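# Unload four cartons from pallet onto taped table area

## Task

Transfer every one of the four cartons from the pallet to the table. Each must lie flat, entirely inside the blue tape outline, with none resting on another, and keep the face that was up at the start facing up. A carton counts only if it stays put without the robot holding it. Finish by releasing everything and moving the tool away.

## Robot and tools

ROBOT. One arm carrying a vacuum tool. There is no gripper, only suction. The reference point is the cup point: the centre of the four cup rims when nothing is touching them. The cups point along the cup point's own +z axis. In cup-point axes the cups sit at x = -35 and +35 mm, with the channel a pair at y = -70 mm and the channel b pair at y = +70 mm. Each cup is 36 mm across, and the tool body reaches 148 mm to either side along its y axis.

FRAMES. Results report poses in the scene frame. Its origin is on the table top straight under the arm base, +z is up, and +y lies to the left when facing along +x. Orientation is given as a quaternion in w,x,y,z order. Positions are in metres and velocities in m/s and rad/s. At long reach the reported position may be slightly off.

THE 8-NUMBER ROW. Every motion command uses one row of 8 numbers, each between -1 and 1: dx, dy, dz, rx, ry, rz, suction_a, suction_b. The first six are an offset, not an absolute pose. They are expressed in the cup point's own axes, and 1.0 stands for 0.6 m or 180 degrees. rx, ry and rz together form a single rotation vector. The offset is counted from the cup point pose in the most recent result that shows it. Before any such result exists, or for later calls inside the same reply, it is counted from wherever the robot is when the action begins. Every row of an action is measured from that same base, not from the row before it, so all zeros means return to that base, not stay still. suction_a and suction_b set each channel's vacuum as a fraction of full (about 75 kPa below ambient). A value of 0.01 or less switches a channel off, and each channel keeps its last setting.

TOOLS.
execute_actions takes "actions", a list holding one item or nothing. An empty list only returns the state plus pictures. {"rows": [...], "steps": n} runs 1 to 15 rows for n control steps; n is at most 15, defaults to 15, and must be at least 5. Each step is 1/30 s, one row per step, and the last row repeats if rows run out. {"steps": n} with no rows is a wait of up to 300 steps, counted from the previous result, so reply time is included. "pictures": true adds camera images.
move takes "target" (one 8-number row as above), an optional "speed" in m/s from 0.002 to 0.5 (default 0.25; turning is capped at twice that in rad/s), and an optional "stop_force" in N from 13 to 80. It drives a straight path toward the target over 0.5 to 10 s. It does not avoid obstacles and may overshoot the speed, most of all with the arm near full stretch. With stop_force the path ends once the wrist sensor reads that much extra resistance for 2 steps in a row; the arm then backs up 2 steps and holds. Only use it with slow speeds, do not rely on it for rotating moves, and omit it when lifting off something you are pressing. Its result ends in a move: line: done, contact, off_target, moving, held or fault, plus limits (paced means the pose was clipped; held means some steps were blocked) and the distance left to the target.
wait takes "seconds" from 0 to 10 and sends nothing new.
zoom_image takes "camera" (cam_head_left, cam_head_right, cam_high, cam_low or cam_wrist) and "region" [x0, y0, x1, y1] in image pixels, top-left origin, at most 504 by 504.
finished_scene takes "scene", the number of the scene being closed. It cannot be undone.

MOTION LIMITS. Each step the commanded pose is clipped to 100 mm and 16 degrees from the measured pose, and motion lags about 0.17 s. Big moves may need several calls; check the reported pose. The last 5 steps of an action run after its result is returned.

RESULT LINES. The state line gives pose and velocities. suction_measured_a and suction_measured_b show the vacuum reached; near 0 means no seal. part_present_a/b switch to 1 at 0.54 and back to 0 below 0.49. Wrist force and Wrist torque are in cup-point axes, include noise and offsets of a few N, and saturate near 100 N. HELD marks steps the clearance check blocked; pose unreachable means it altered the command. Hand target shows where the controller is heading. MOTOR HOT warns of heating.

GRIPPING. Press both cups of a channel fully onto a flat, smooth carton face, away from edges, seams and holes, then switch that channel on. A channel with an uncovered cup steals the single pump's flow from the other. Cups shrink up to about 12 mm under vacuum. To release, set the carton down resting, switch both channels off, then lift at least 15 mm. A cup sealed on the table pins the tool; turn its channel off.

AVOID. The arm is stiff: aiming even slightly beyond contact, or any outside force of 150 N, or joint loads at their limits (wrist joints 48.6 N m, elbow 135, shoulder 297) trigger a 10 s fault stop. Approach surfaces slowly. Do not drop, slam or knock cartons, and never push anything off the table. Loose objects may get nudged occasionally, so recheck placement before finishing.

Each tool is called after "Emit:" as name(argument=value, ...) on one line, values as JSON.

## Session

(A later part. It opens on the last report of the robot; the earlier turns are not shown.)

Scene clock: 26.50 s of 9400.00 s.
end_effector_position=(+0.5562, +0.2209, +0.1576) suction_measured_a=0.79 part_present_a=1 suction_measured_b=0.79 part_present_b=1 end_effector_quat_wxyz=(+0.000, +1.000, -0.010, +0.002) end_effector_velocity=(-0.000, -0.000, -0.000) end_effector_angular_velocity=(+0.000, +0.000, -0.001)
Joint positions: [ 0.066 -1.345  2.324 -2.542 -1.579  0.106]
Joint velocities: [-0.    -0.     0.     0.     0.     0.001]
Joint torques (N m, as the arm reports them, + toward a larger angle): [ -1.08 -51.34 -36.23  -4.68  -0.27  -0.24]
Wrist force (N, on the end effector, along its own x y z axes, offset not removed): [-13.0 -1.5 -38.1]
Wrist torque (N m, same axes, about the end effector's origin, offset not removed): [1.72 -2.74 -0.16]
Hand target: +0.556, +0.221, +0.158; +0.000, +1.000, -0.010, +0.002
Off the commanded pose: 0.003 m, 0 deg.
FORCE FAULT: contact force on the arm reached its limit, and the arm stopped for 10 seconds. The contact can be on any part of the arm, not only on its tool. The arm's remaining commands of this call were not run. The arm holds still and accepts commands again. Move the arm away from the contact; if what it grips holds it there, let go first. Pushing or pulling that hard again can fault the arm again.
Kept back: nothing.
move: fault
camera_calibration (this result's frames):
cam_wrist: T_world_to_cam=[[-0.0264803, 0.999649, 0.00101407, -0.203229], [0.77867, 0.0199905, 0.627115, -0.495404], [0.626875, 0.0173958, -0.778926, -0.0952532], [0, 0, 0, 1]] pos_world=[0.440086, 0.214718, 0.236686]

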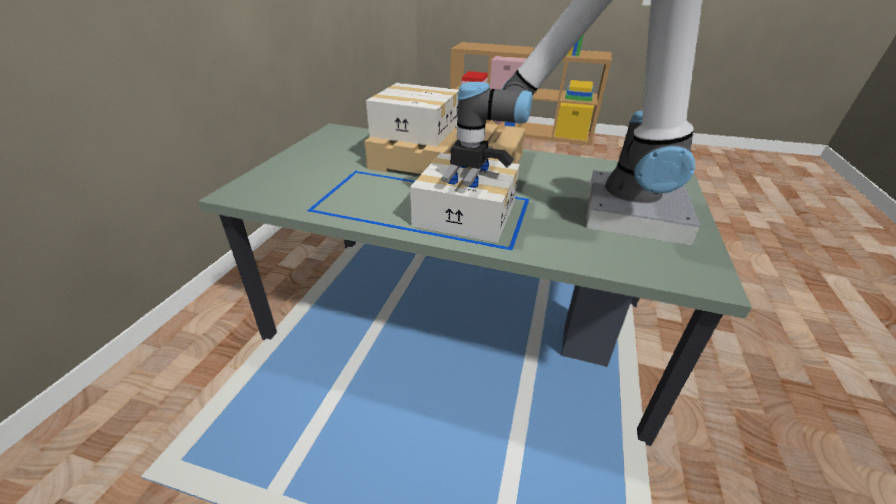

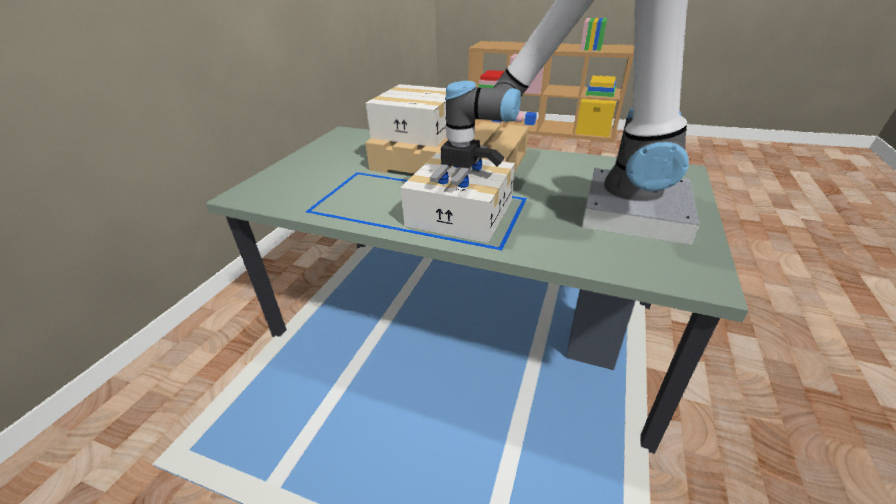

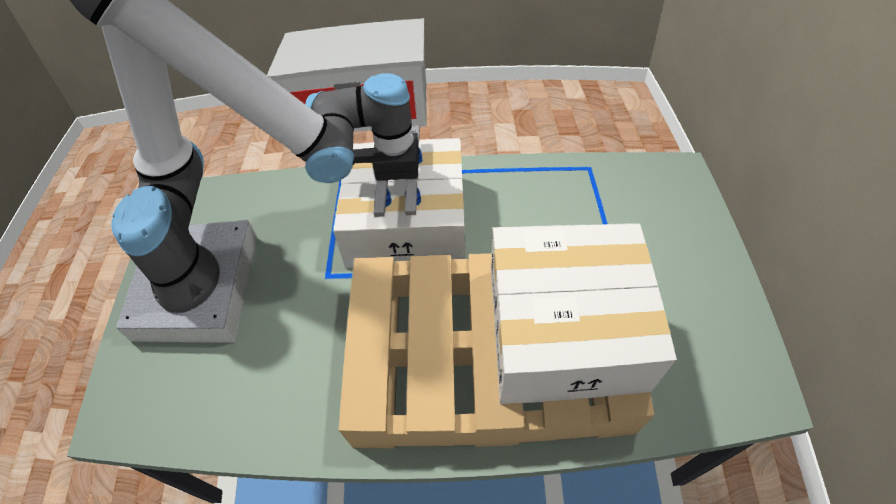

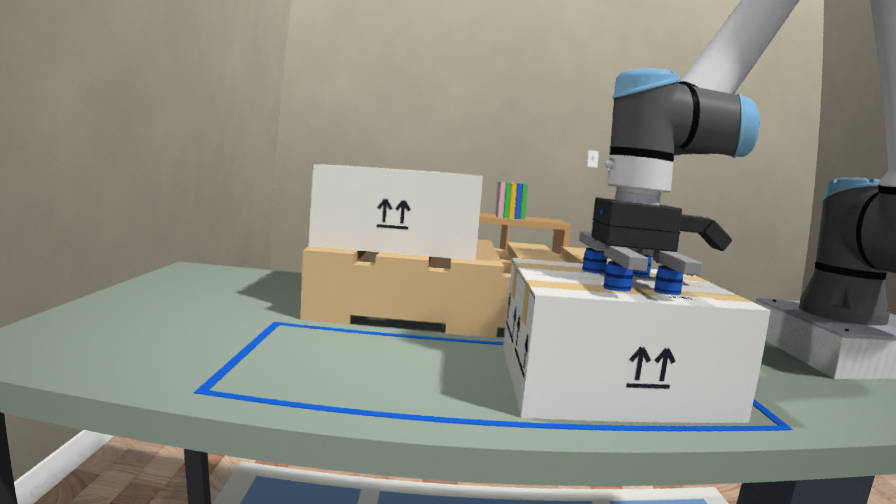

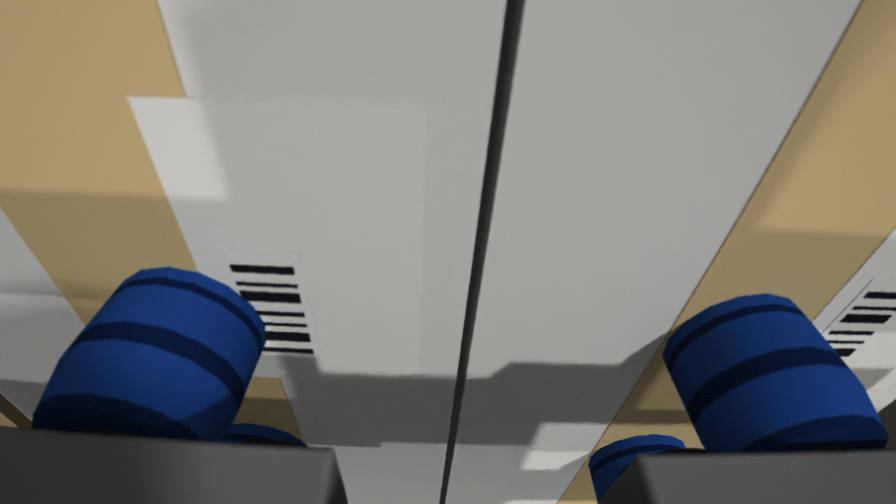

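I misjudged the height, which caused a fault: the printed z reads about 2 cm high. Checking the placement before I release.

Emit:
zoom_image(camera="cam_low", region=[460,310,820,450])

Emit:
zoom_image(camera="cam_high", region=[310,220,410,290])

Emit:
execute_actions(actions=[{"rows":[[0,0,-0.002,0,0,0,0,0]],"steps":15}])

Region (460, 310, 820, 450) of cam_low's 896x504 image, scaled by 1.400, with more detail than that image has.

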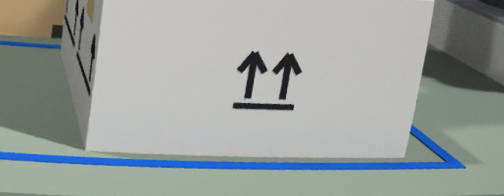

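Region (310, 220, 410, 290) of cam_high's 896x504 image, scaled by 5.040, with more detail than that image has; it fills the top 353 rows of this view, and the rest is white.

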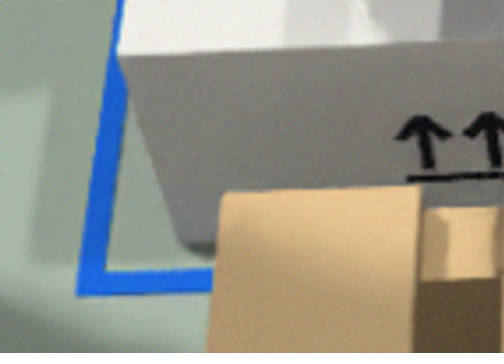

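Scene clock: 27.03 s of 9400.00 s.
end_effector_position=(+0.5564, +0.2209, +0.1588) suction_measured_a=0.00 part_present_a=0 suction_measured_b=0.00 part_present_b=0 end_effector_quat_wxyz=(+0.000, +1.000, -0.010, +0.002) end_effector_velocity=(+0.002, +0.000, +0.002) end_effector_angular_velocity=(+0.000, -0.002, +0.000)
Joint positions: [ 0.066 -1.347  2.323 -2.54  -1.579  0.106]
Joint velocities: [-0.    -0.002 -0.004  0.003  0.    -0.001]
Joint torques (N m, as the arm reports them, + toward a larger angle): [  4.49 -37.62 -23.41   2.52  -0.05   0.12]
Wrist force (N, on the end effector, along its own x y z axes, offset not removed): [-5.0 2.5 -56.8]
Wrist torque (N m, same axes, about the end effector's origin, offset not removed): [0.40 -0.11 0.38]
Steps of this call (steps 1 to 6: nothing new was sent; steps 7 to 16: the first 10 steps of this action). Readings (end_effector_position | what the end effector reports):
7: (+0.5562, +0.2209, +0.1577) | suction_measured_a=0.62 part_present_a=1 suction_measured_b=0.62 part_present_b=1
8: (+0.5562, +0.2209, +0.1578) | suction_measured_a=0.34 part_present_a=0 suction_measured_b=0.34 part_present_b=0
10: (+0.5564, +0.2209, +0.1583) | suction_measured_a=0.03 part_present_a=0 suction_measured_b=0.03 part_present_b=0
14: (+0.5564, +0.2209, +0.1588) | suction_measured_a=0.00 part_present_a=0 suction_measured_b=0.00 part_present_b=0
16: the state above

Emit:
move(target=[0,0,-0.3,0,0,0,0,0], speed=0.5)

Emit:
move(target=[0.587,0.688,0,0,0,0,0,0], speed=0.5)

Scene clock: 28.47 s of 9400.00 s.
end_effector_position=(+0.5555, +0.2210, +0.3382) suction_measured_a=0.00 part_present_a=0 suction_measured_b=0.00 part_present_b=0 end_effector_quat_wxyz=(+0.000, +1.000, -0.010, +0.002) end_effector_velocity=(-0.000, -0.000, +0.003) end_effector_angular_velocity=(-0.000, +0.002, +0.001)
Joint positions: [ 0.069 -1.609  2.18  -2.135 -1.579  0.109]
Joint velocities: [ 0.    -0.003 -0.003  0.009 -0.    -0.001]
Joint torques (N m, as the arm reports them, + toward a larger angle): [-16.54 -53.25 -60.73  -2.38  -3.08  -2.17]
Wrist force (N, on the end effector, along its own x y z axes, offset not removed): [-0.3 4.0 -5.6]
Wrist torque (N m, same axes, about the end effector's origin, offset not removed): [0.53 0.00 0.43]
Hand target: +0.556, +0.221, +0.339; +0.000, +1.000, -0.010, +0.002
Off your previous action's commanded pose: 0.000 m, 0 deg at its last step (step 5 of this call).
Off the commanded pose: 0.001 m, 0 deg.
Kept back: nothing.
move: done
camera_calibration (this result's frames):
cam_wrist: T_world_to_cam=[[-0.0264857, 0.999649, 0.00105169, -0.203585], [0.778322, 0.0199614, 0.627548, -0.608075], [0.627307, 0.0174396, -0.778577, 0.0455002], [0, 0, 0, 1]] pos_world=[0.439343, 0.214858, 0.417236]

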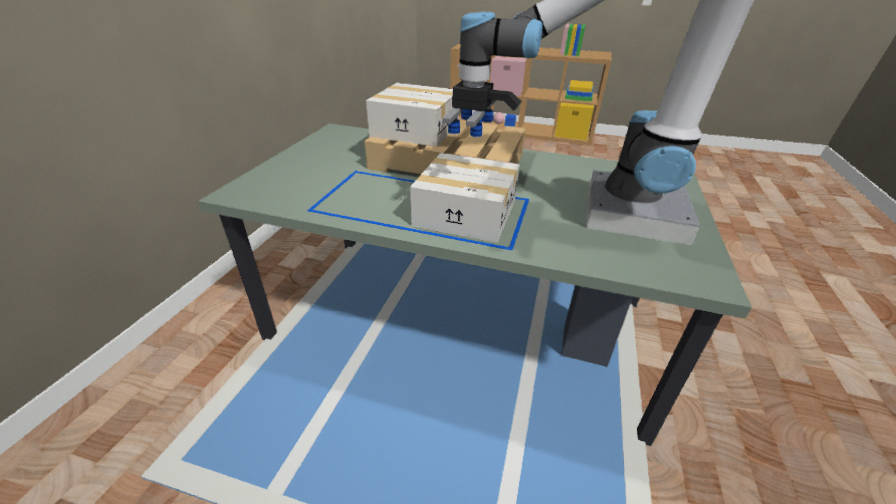

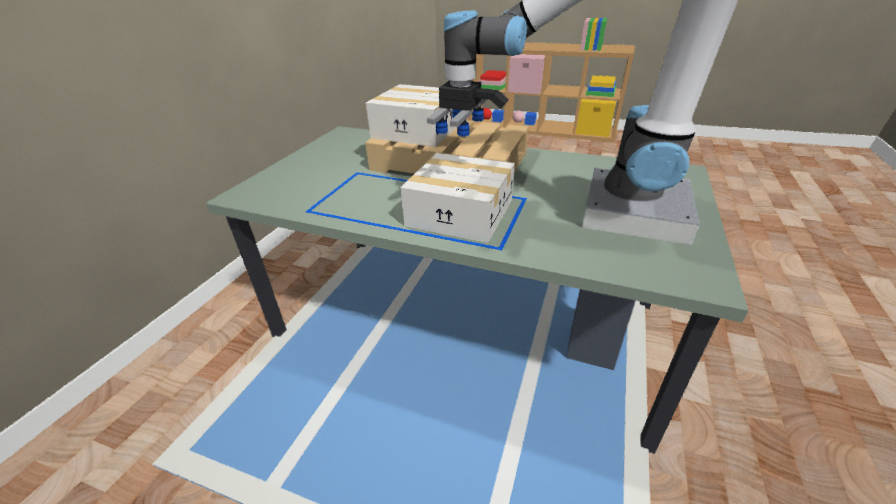

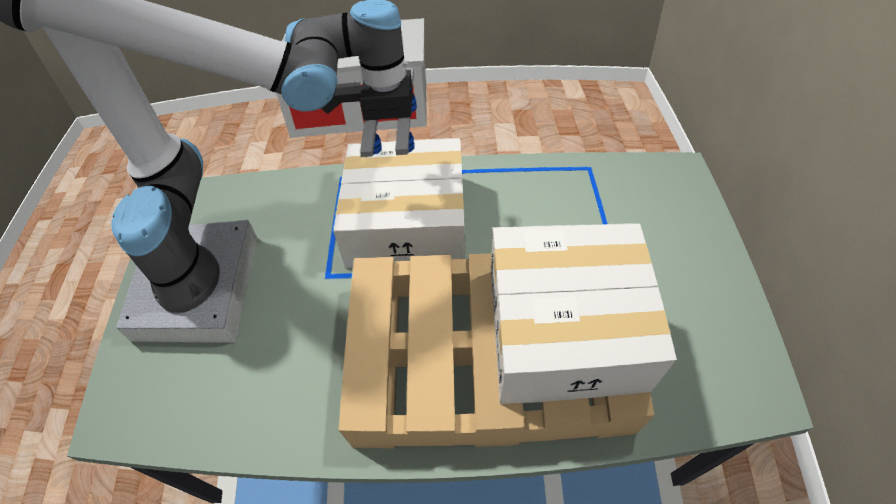

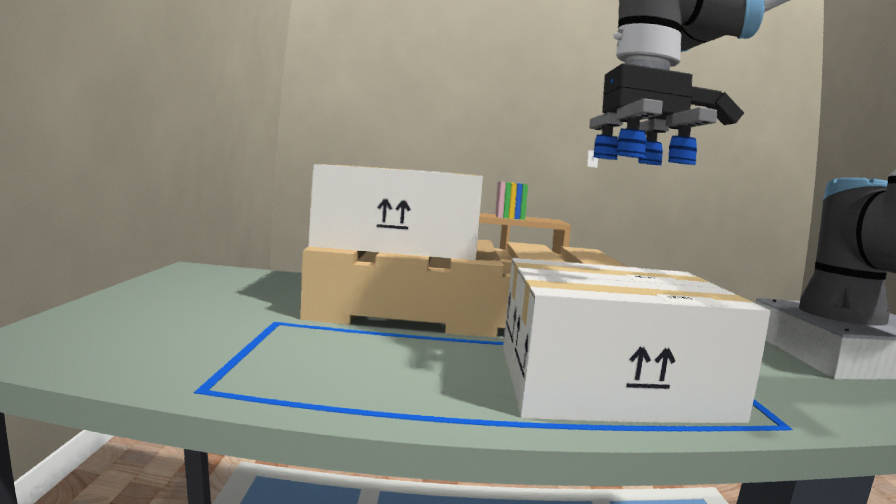

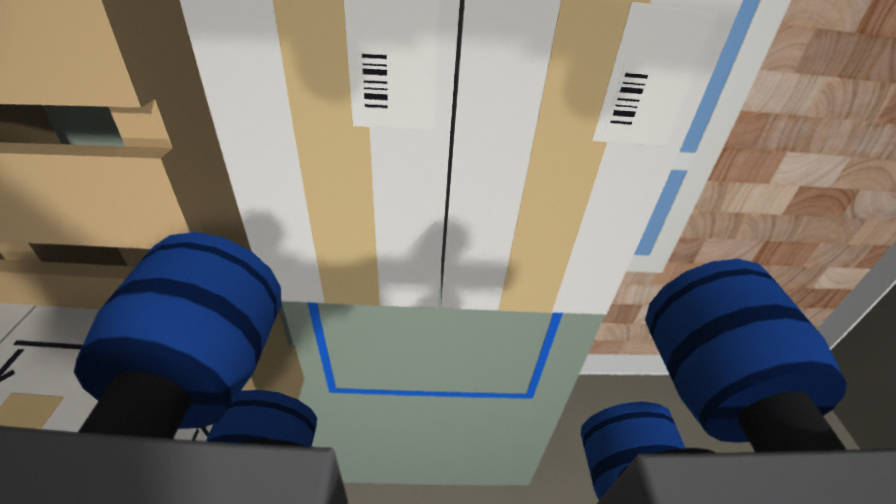

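Scene clock: 30.47 s of 9400.00 s.
end_effector_position=(+0.8989, -0.1984, +0.3405) suction_measured_a=0.00 part_present_a=0 suction_measured_b=0.00 part_present_b=0 end_effector_quat_wxyz=(-0.000, +1.000, -0.010, +0.002) end_effector_velocity=(+0.003, -0.003, +0.001) end_effector_angular_velocity=(-0.001, -0.001, +0.001)
Joint positions: [-0.423 -1.114  1.556 -2.011 -1.58  -0.382]
Joint velocities: [-0.001  0.004 -0.009  0.003 -0.001 -0.002]
Joint torques (N m, as the arm reports them, + toward a larger angle): [-14.01 -71.99 -63.14  -2.44  -2.98  -2.17]
Wrist force (N, on the end effector, along its own x y z axes, offset not removed): [0.7 4.2 -4.2]
Wrist torque (N m, same axes, about the end effector's origin, offset not removed): [0.55 -0.21 0.45]
Hand target: +0.899, -0.199, +0.340; -0.000, +1.000, -0.010, +0.002
Off the commanded pose: 0.001 m, 0 deg.
Kept back: nothing.
move: done; limits=paced
camera_calibration (this result's frames):
cam_wrist: T_world_to_cam=[[-0.0264841, 0.999647, 0.00201704, 0.224439], [0.778015, 0.0193453, 0.627948, -0.868348], [0.627687, 0.0181999, -0.778253, -0.16117], [0, 0, 0, 1]] pos_world=[0.782696, -0.204628, 0.419394]

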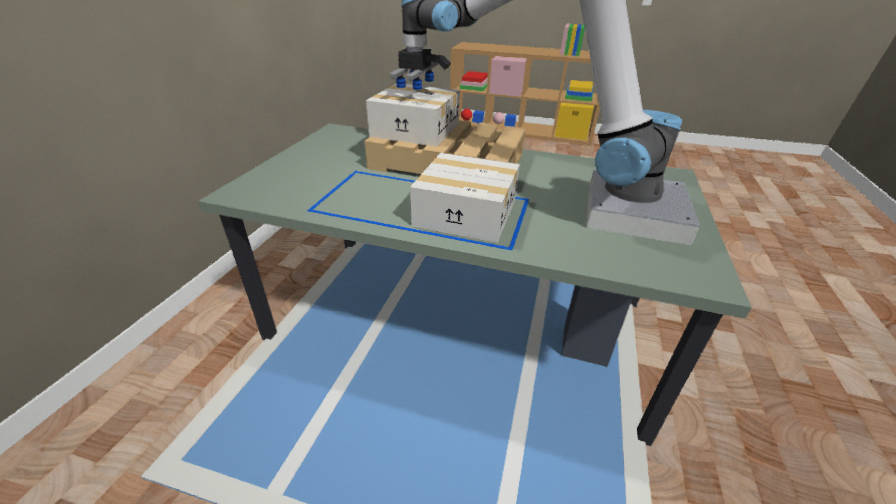

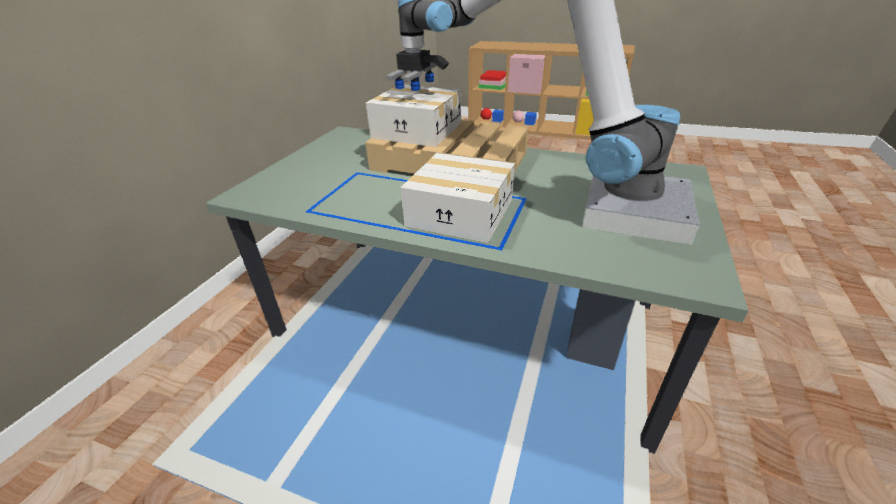

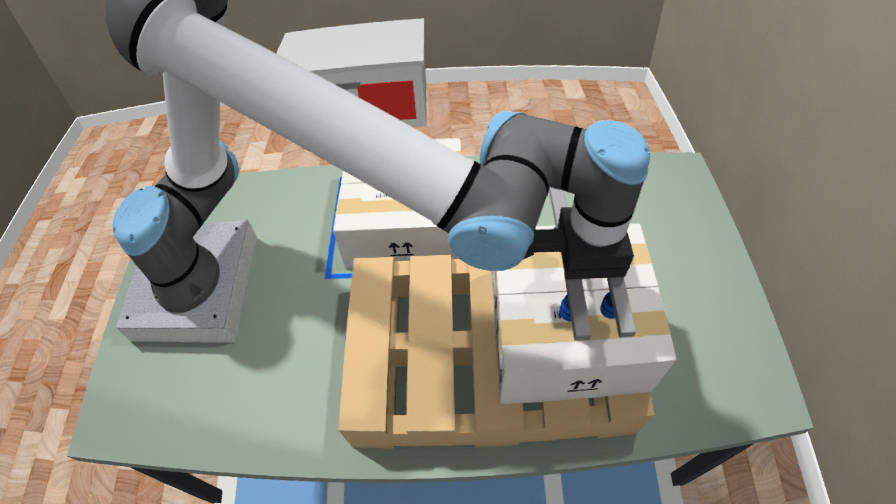

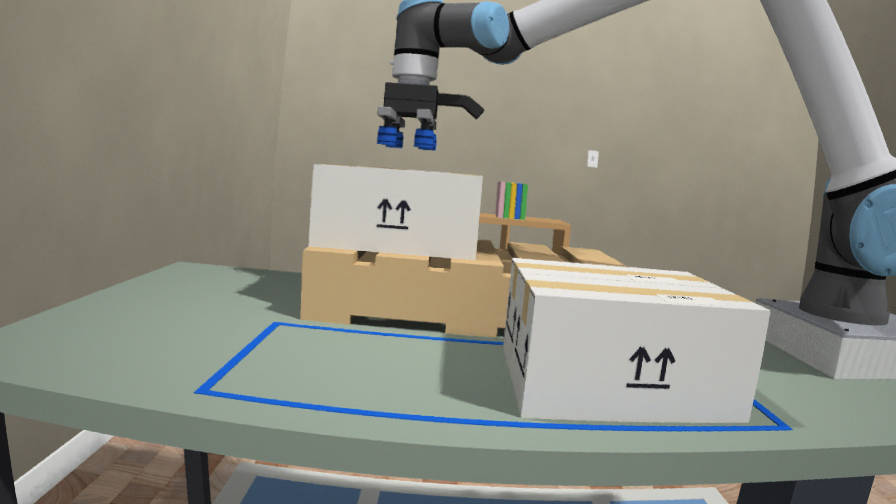

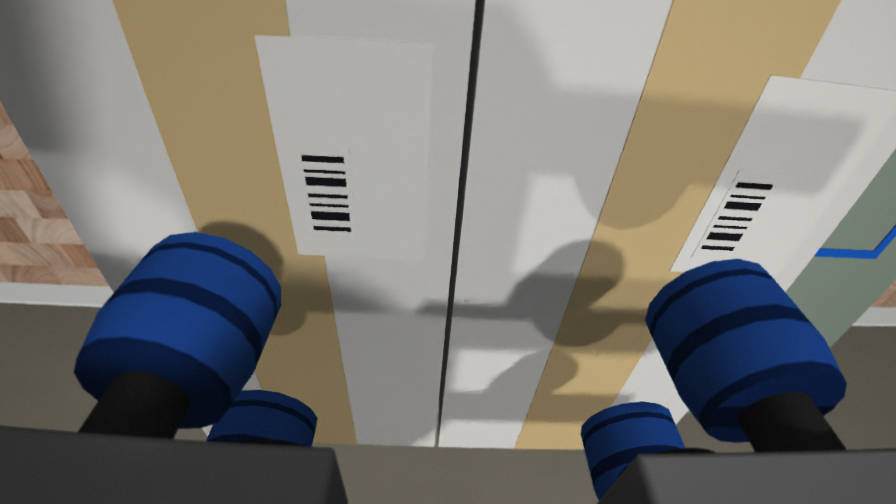

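Emit:
move(target=[0,0.002,0.088,0,0,0,1,1], speed=0.07, stop_force=30)

Emit:
execute_actions(actions=[{"steps":15}])

Scene clock: 31.97 s of 9400.00 s.
end_effector_position=(+0.8990, -0.1995, +0.2875) suction_measured_a=0.46 part_present_a=0 suction_measured_b=0.46 part_present_b=0 end_effector_quat_wxyz=(-0.001, +1.000, -0.010, +0.002) end_effector_velocity=(+0.001, +0.000, -0.001) end_effector_angular_velocity=(-0.000, -0.004, +0.000)
Joint positions: [-0.425 -1.073  1.598 -2.092 -1.58  -0.384]
Joint velocities: [ 0.     0.001 -0.    -0.005  0.001  0.   ]
Joint torques (N m, as the arm reports them, + toward a larger angle): [ -15.39 -108.08  -69.04  -11.81    2.72   -2.39]
Wrist force (N, on the end effector, along its own x y z axes, offset not removed): [-1.0 1.9 32.6]
Wrist torque (N m, same axes, about the end effector's origin, offset not removed): [0.09 0.12 0.50]
Hand target: +0.899, -0.200, +0.288; -0.000, +1.000, -0.010, +0.002
Off the commanded pose: 0.000 m, 0 deg.
Kept back: nothing.
move: done
camera_calibration (this result's frames):
cam_wrist: T_world_to_cam=[[-0.0264733, 0.999647, 0.00232918, 0.225576], [0.778451, 0.0191536, 0.627413, -0.8354], [0.627147, 0.0184228, -0.778683, -0.201735], [0, 0, 0, 1]] pos_world=[0.782807, -0.205779, 0.366527]

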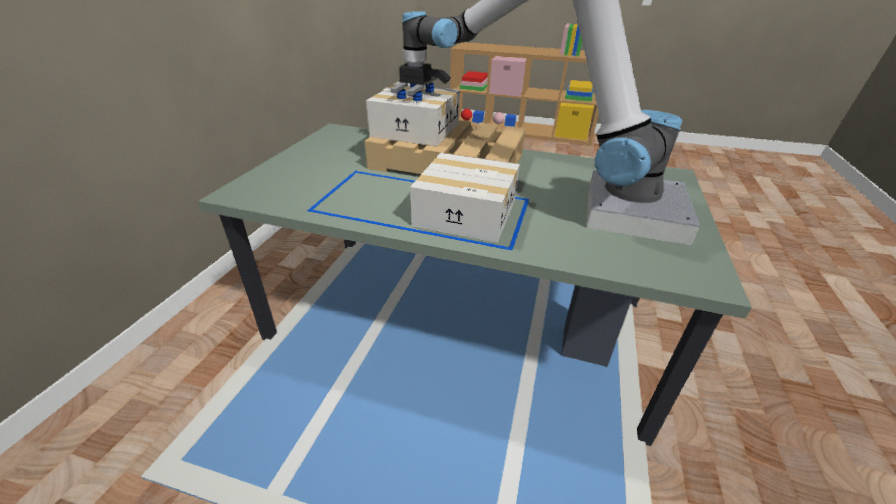

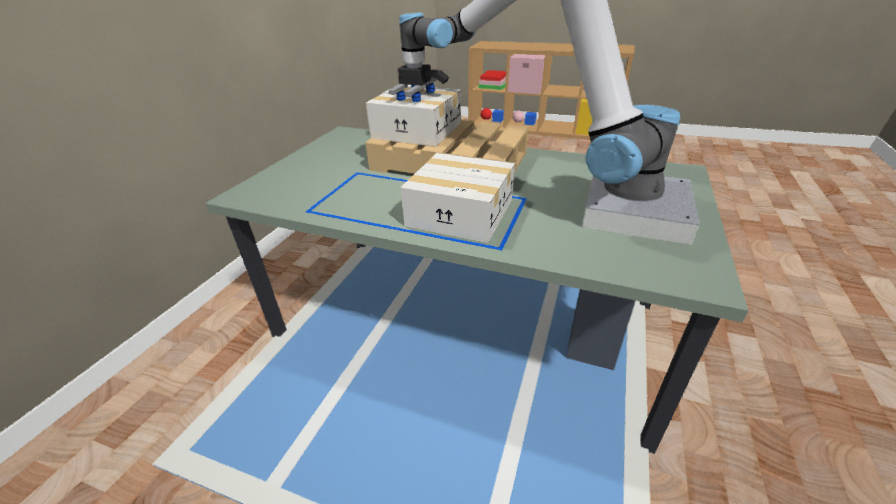

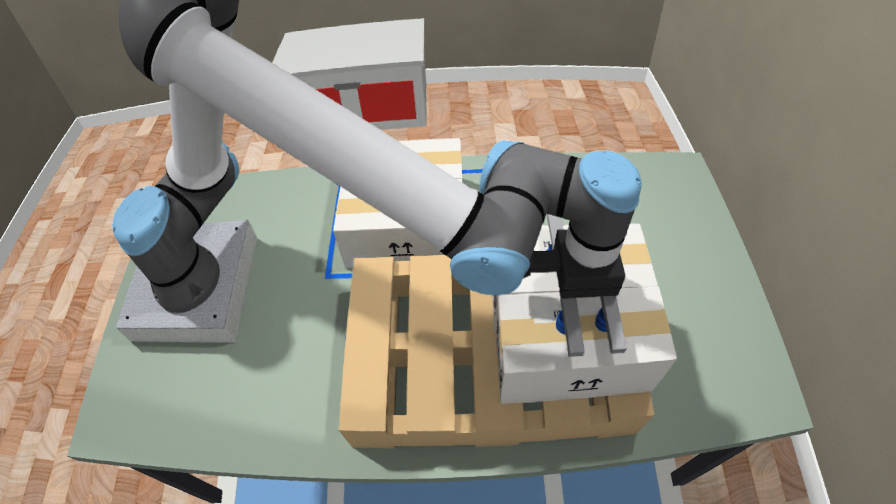

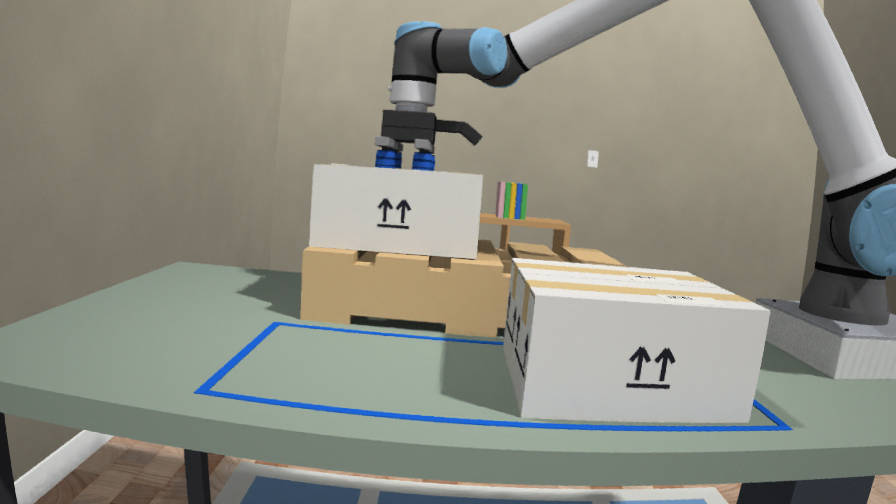

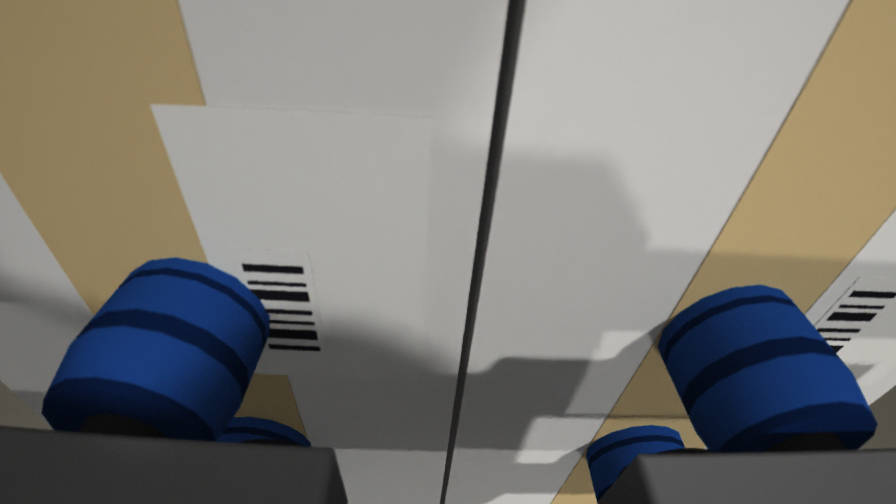

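Scene clock: 32.47 s of 9400.00 s.
end_effector_position=(+0.8991, -0.1996, +0.2875) suction_measured_a=0.71 part_present_a=1 suction_measured_b=0.71 part_present_b=1 end_effector_quat_wxyz=(-0.000, +1.000, -0.010, +0.002) end_effector_velocity=(-0.001, +0.001, -0.001) end_effector_angular_velocity=(+0.001, +0.001, +0.001)
Joint positions: [-0.425 -1.073  1.598 -2.093 -1.58  -0.384]
Joint velocities: [ 0.     0.     0.002 -0.     0.    -0.001]
Joint torques (N m, as the arm reports them, + toward a larger angle): [ -12.99 -119.69  -82.24  -11.15    2.45   -1.72]
Wrist force (N, on the end effector, along its own x y z axes, offset not removed): [0.8 1.6 34.7]
Wrist torque (N m, same axes, about the end effector's origin, offset not removed): [0.27 0.11 0.61]
Hand target: +0.899, -0.200, +0.288; -0.000, +1.000, -0.010, +0.002
Off the commanded pose: 0.000 m, 0 deg.
Kept back: nothing.
Steps of this call (steps 1 to 15: nothing new was sent). Readings (end_effector_position | what the end effector reports):
1: (+0.8990, -0.1995, +0.2875) | suction_measured_a=0.48 part_present_a=0 suction_measured_b=0.48 part_present_b=0
2: (+0.8990, -0.1995, +0.2875) | suction_measured_a=0.49 part_present_a=0 suction_measured_b=0.49 part_present_b=0
4: (+0.8991, -0.1995, +0.2875) | suction_measured_a=0.55 part_present_a=1 suction_measured_b=0.55 part_present_b=1
8: (+0.8991, -0.1995, +0.2875) | suction_measured_a=0.64 part_present_a=1 suction_measured_b=0.64 part_present_b=1
15: the state above


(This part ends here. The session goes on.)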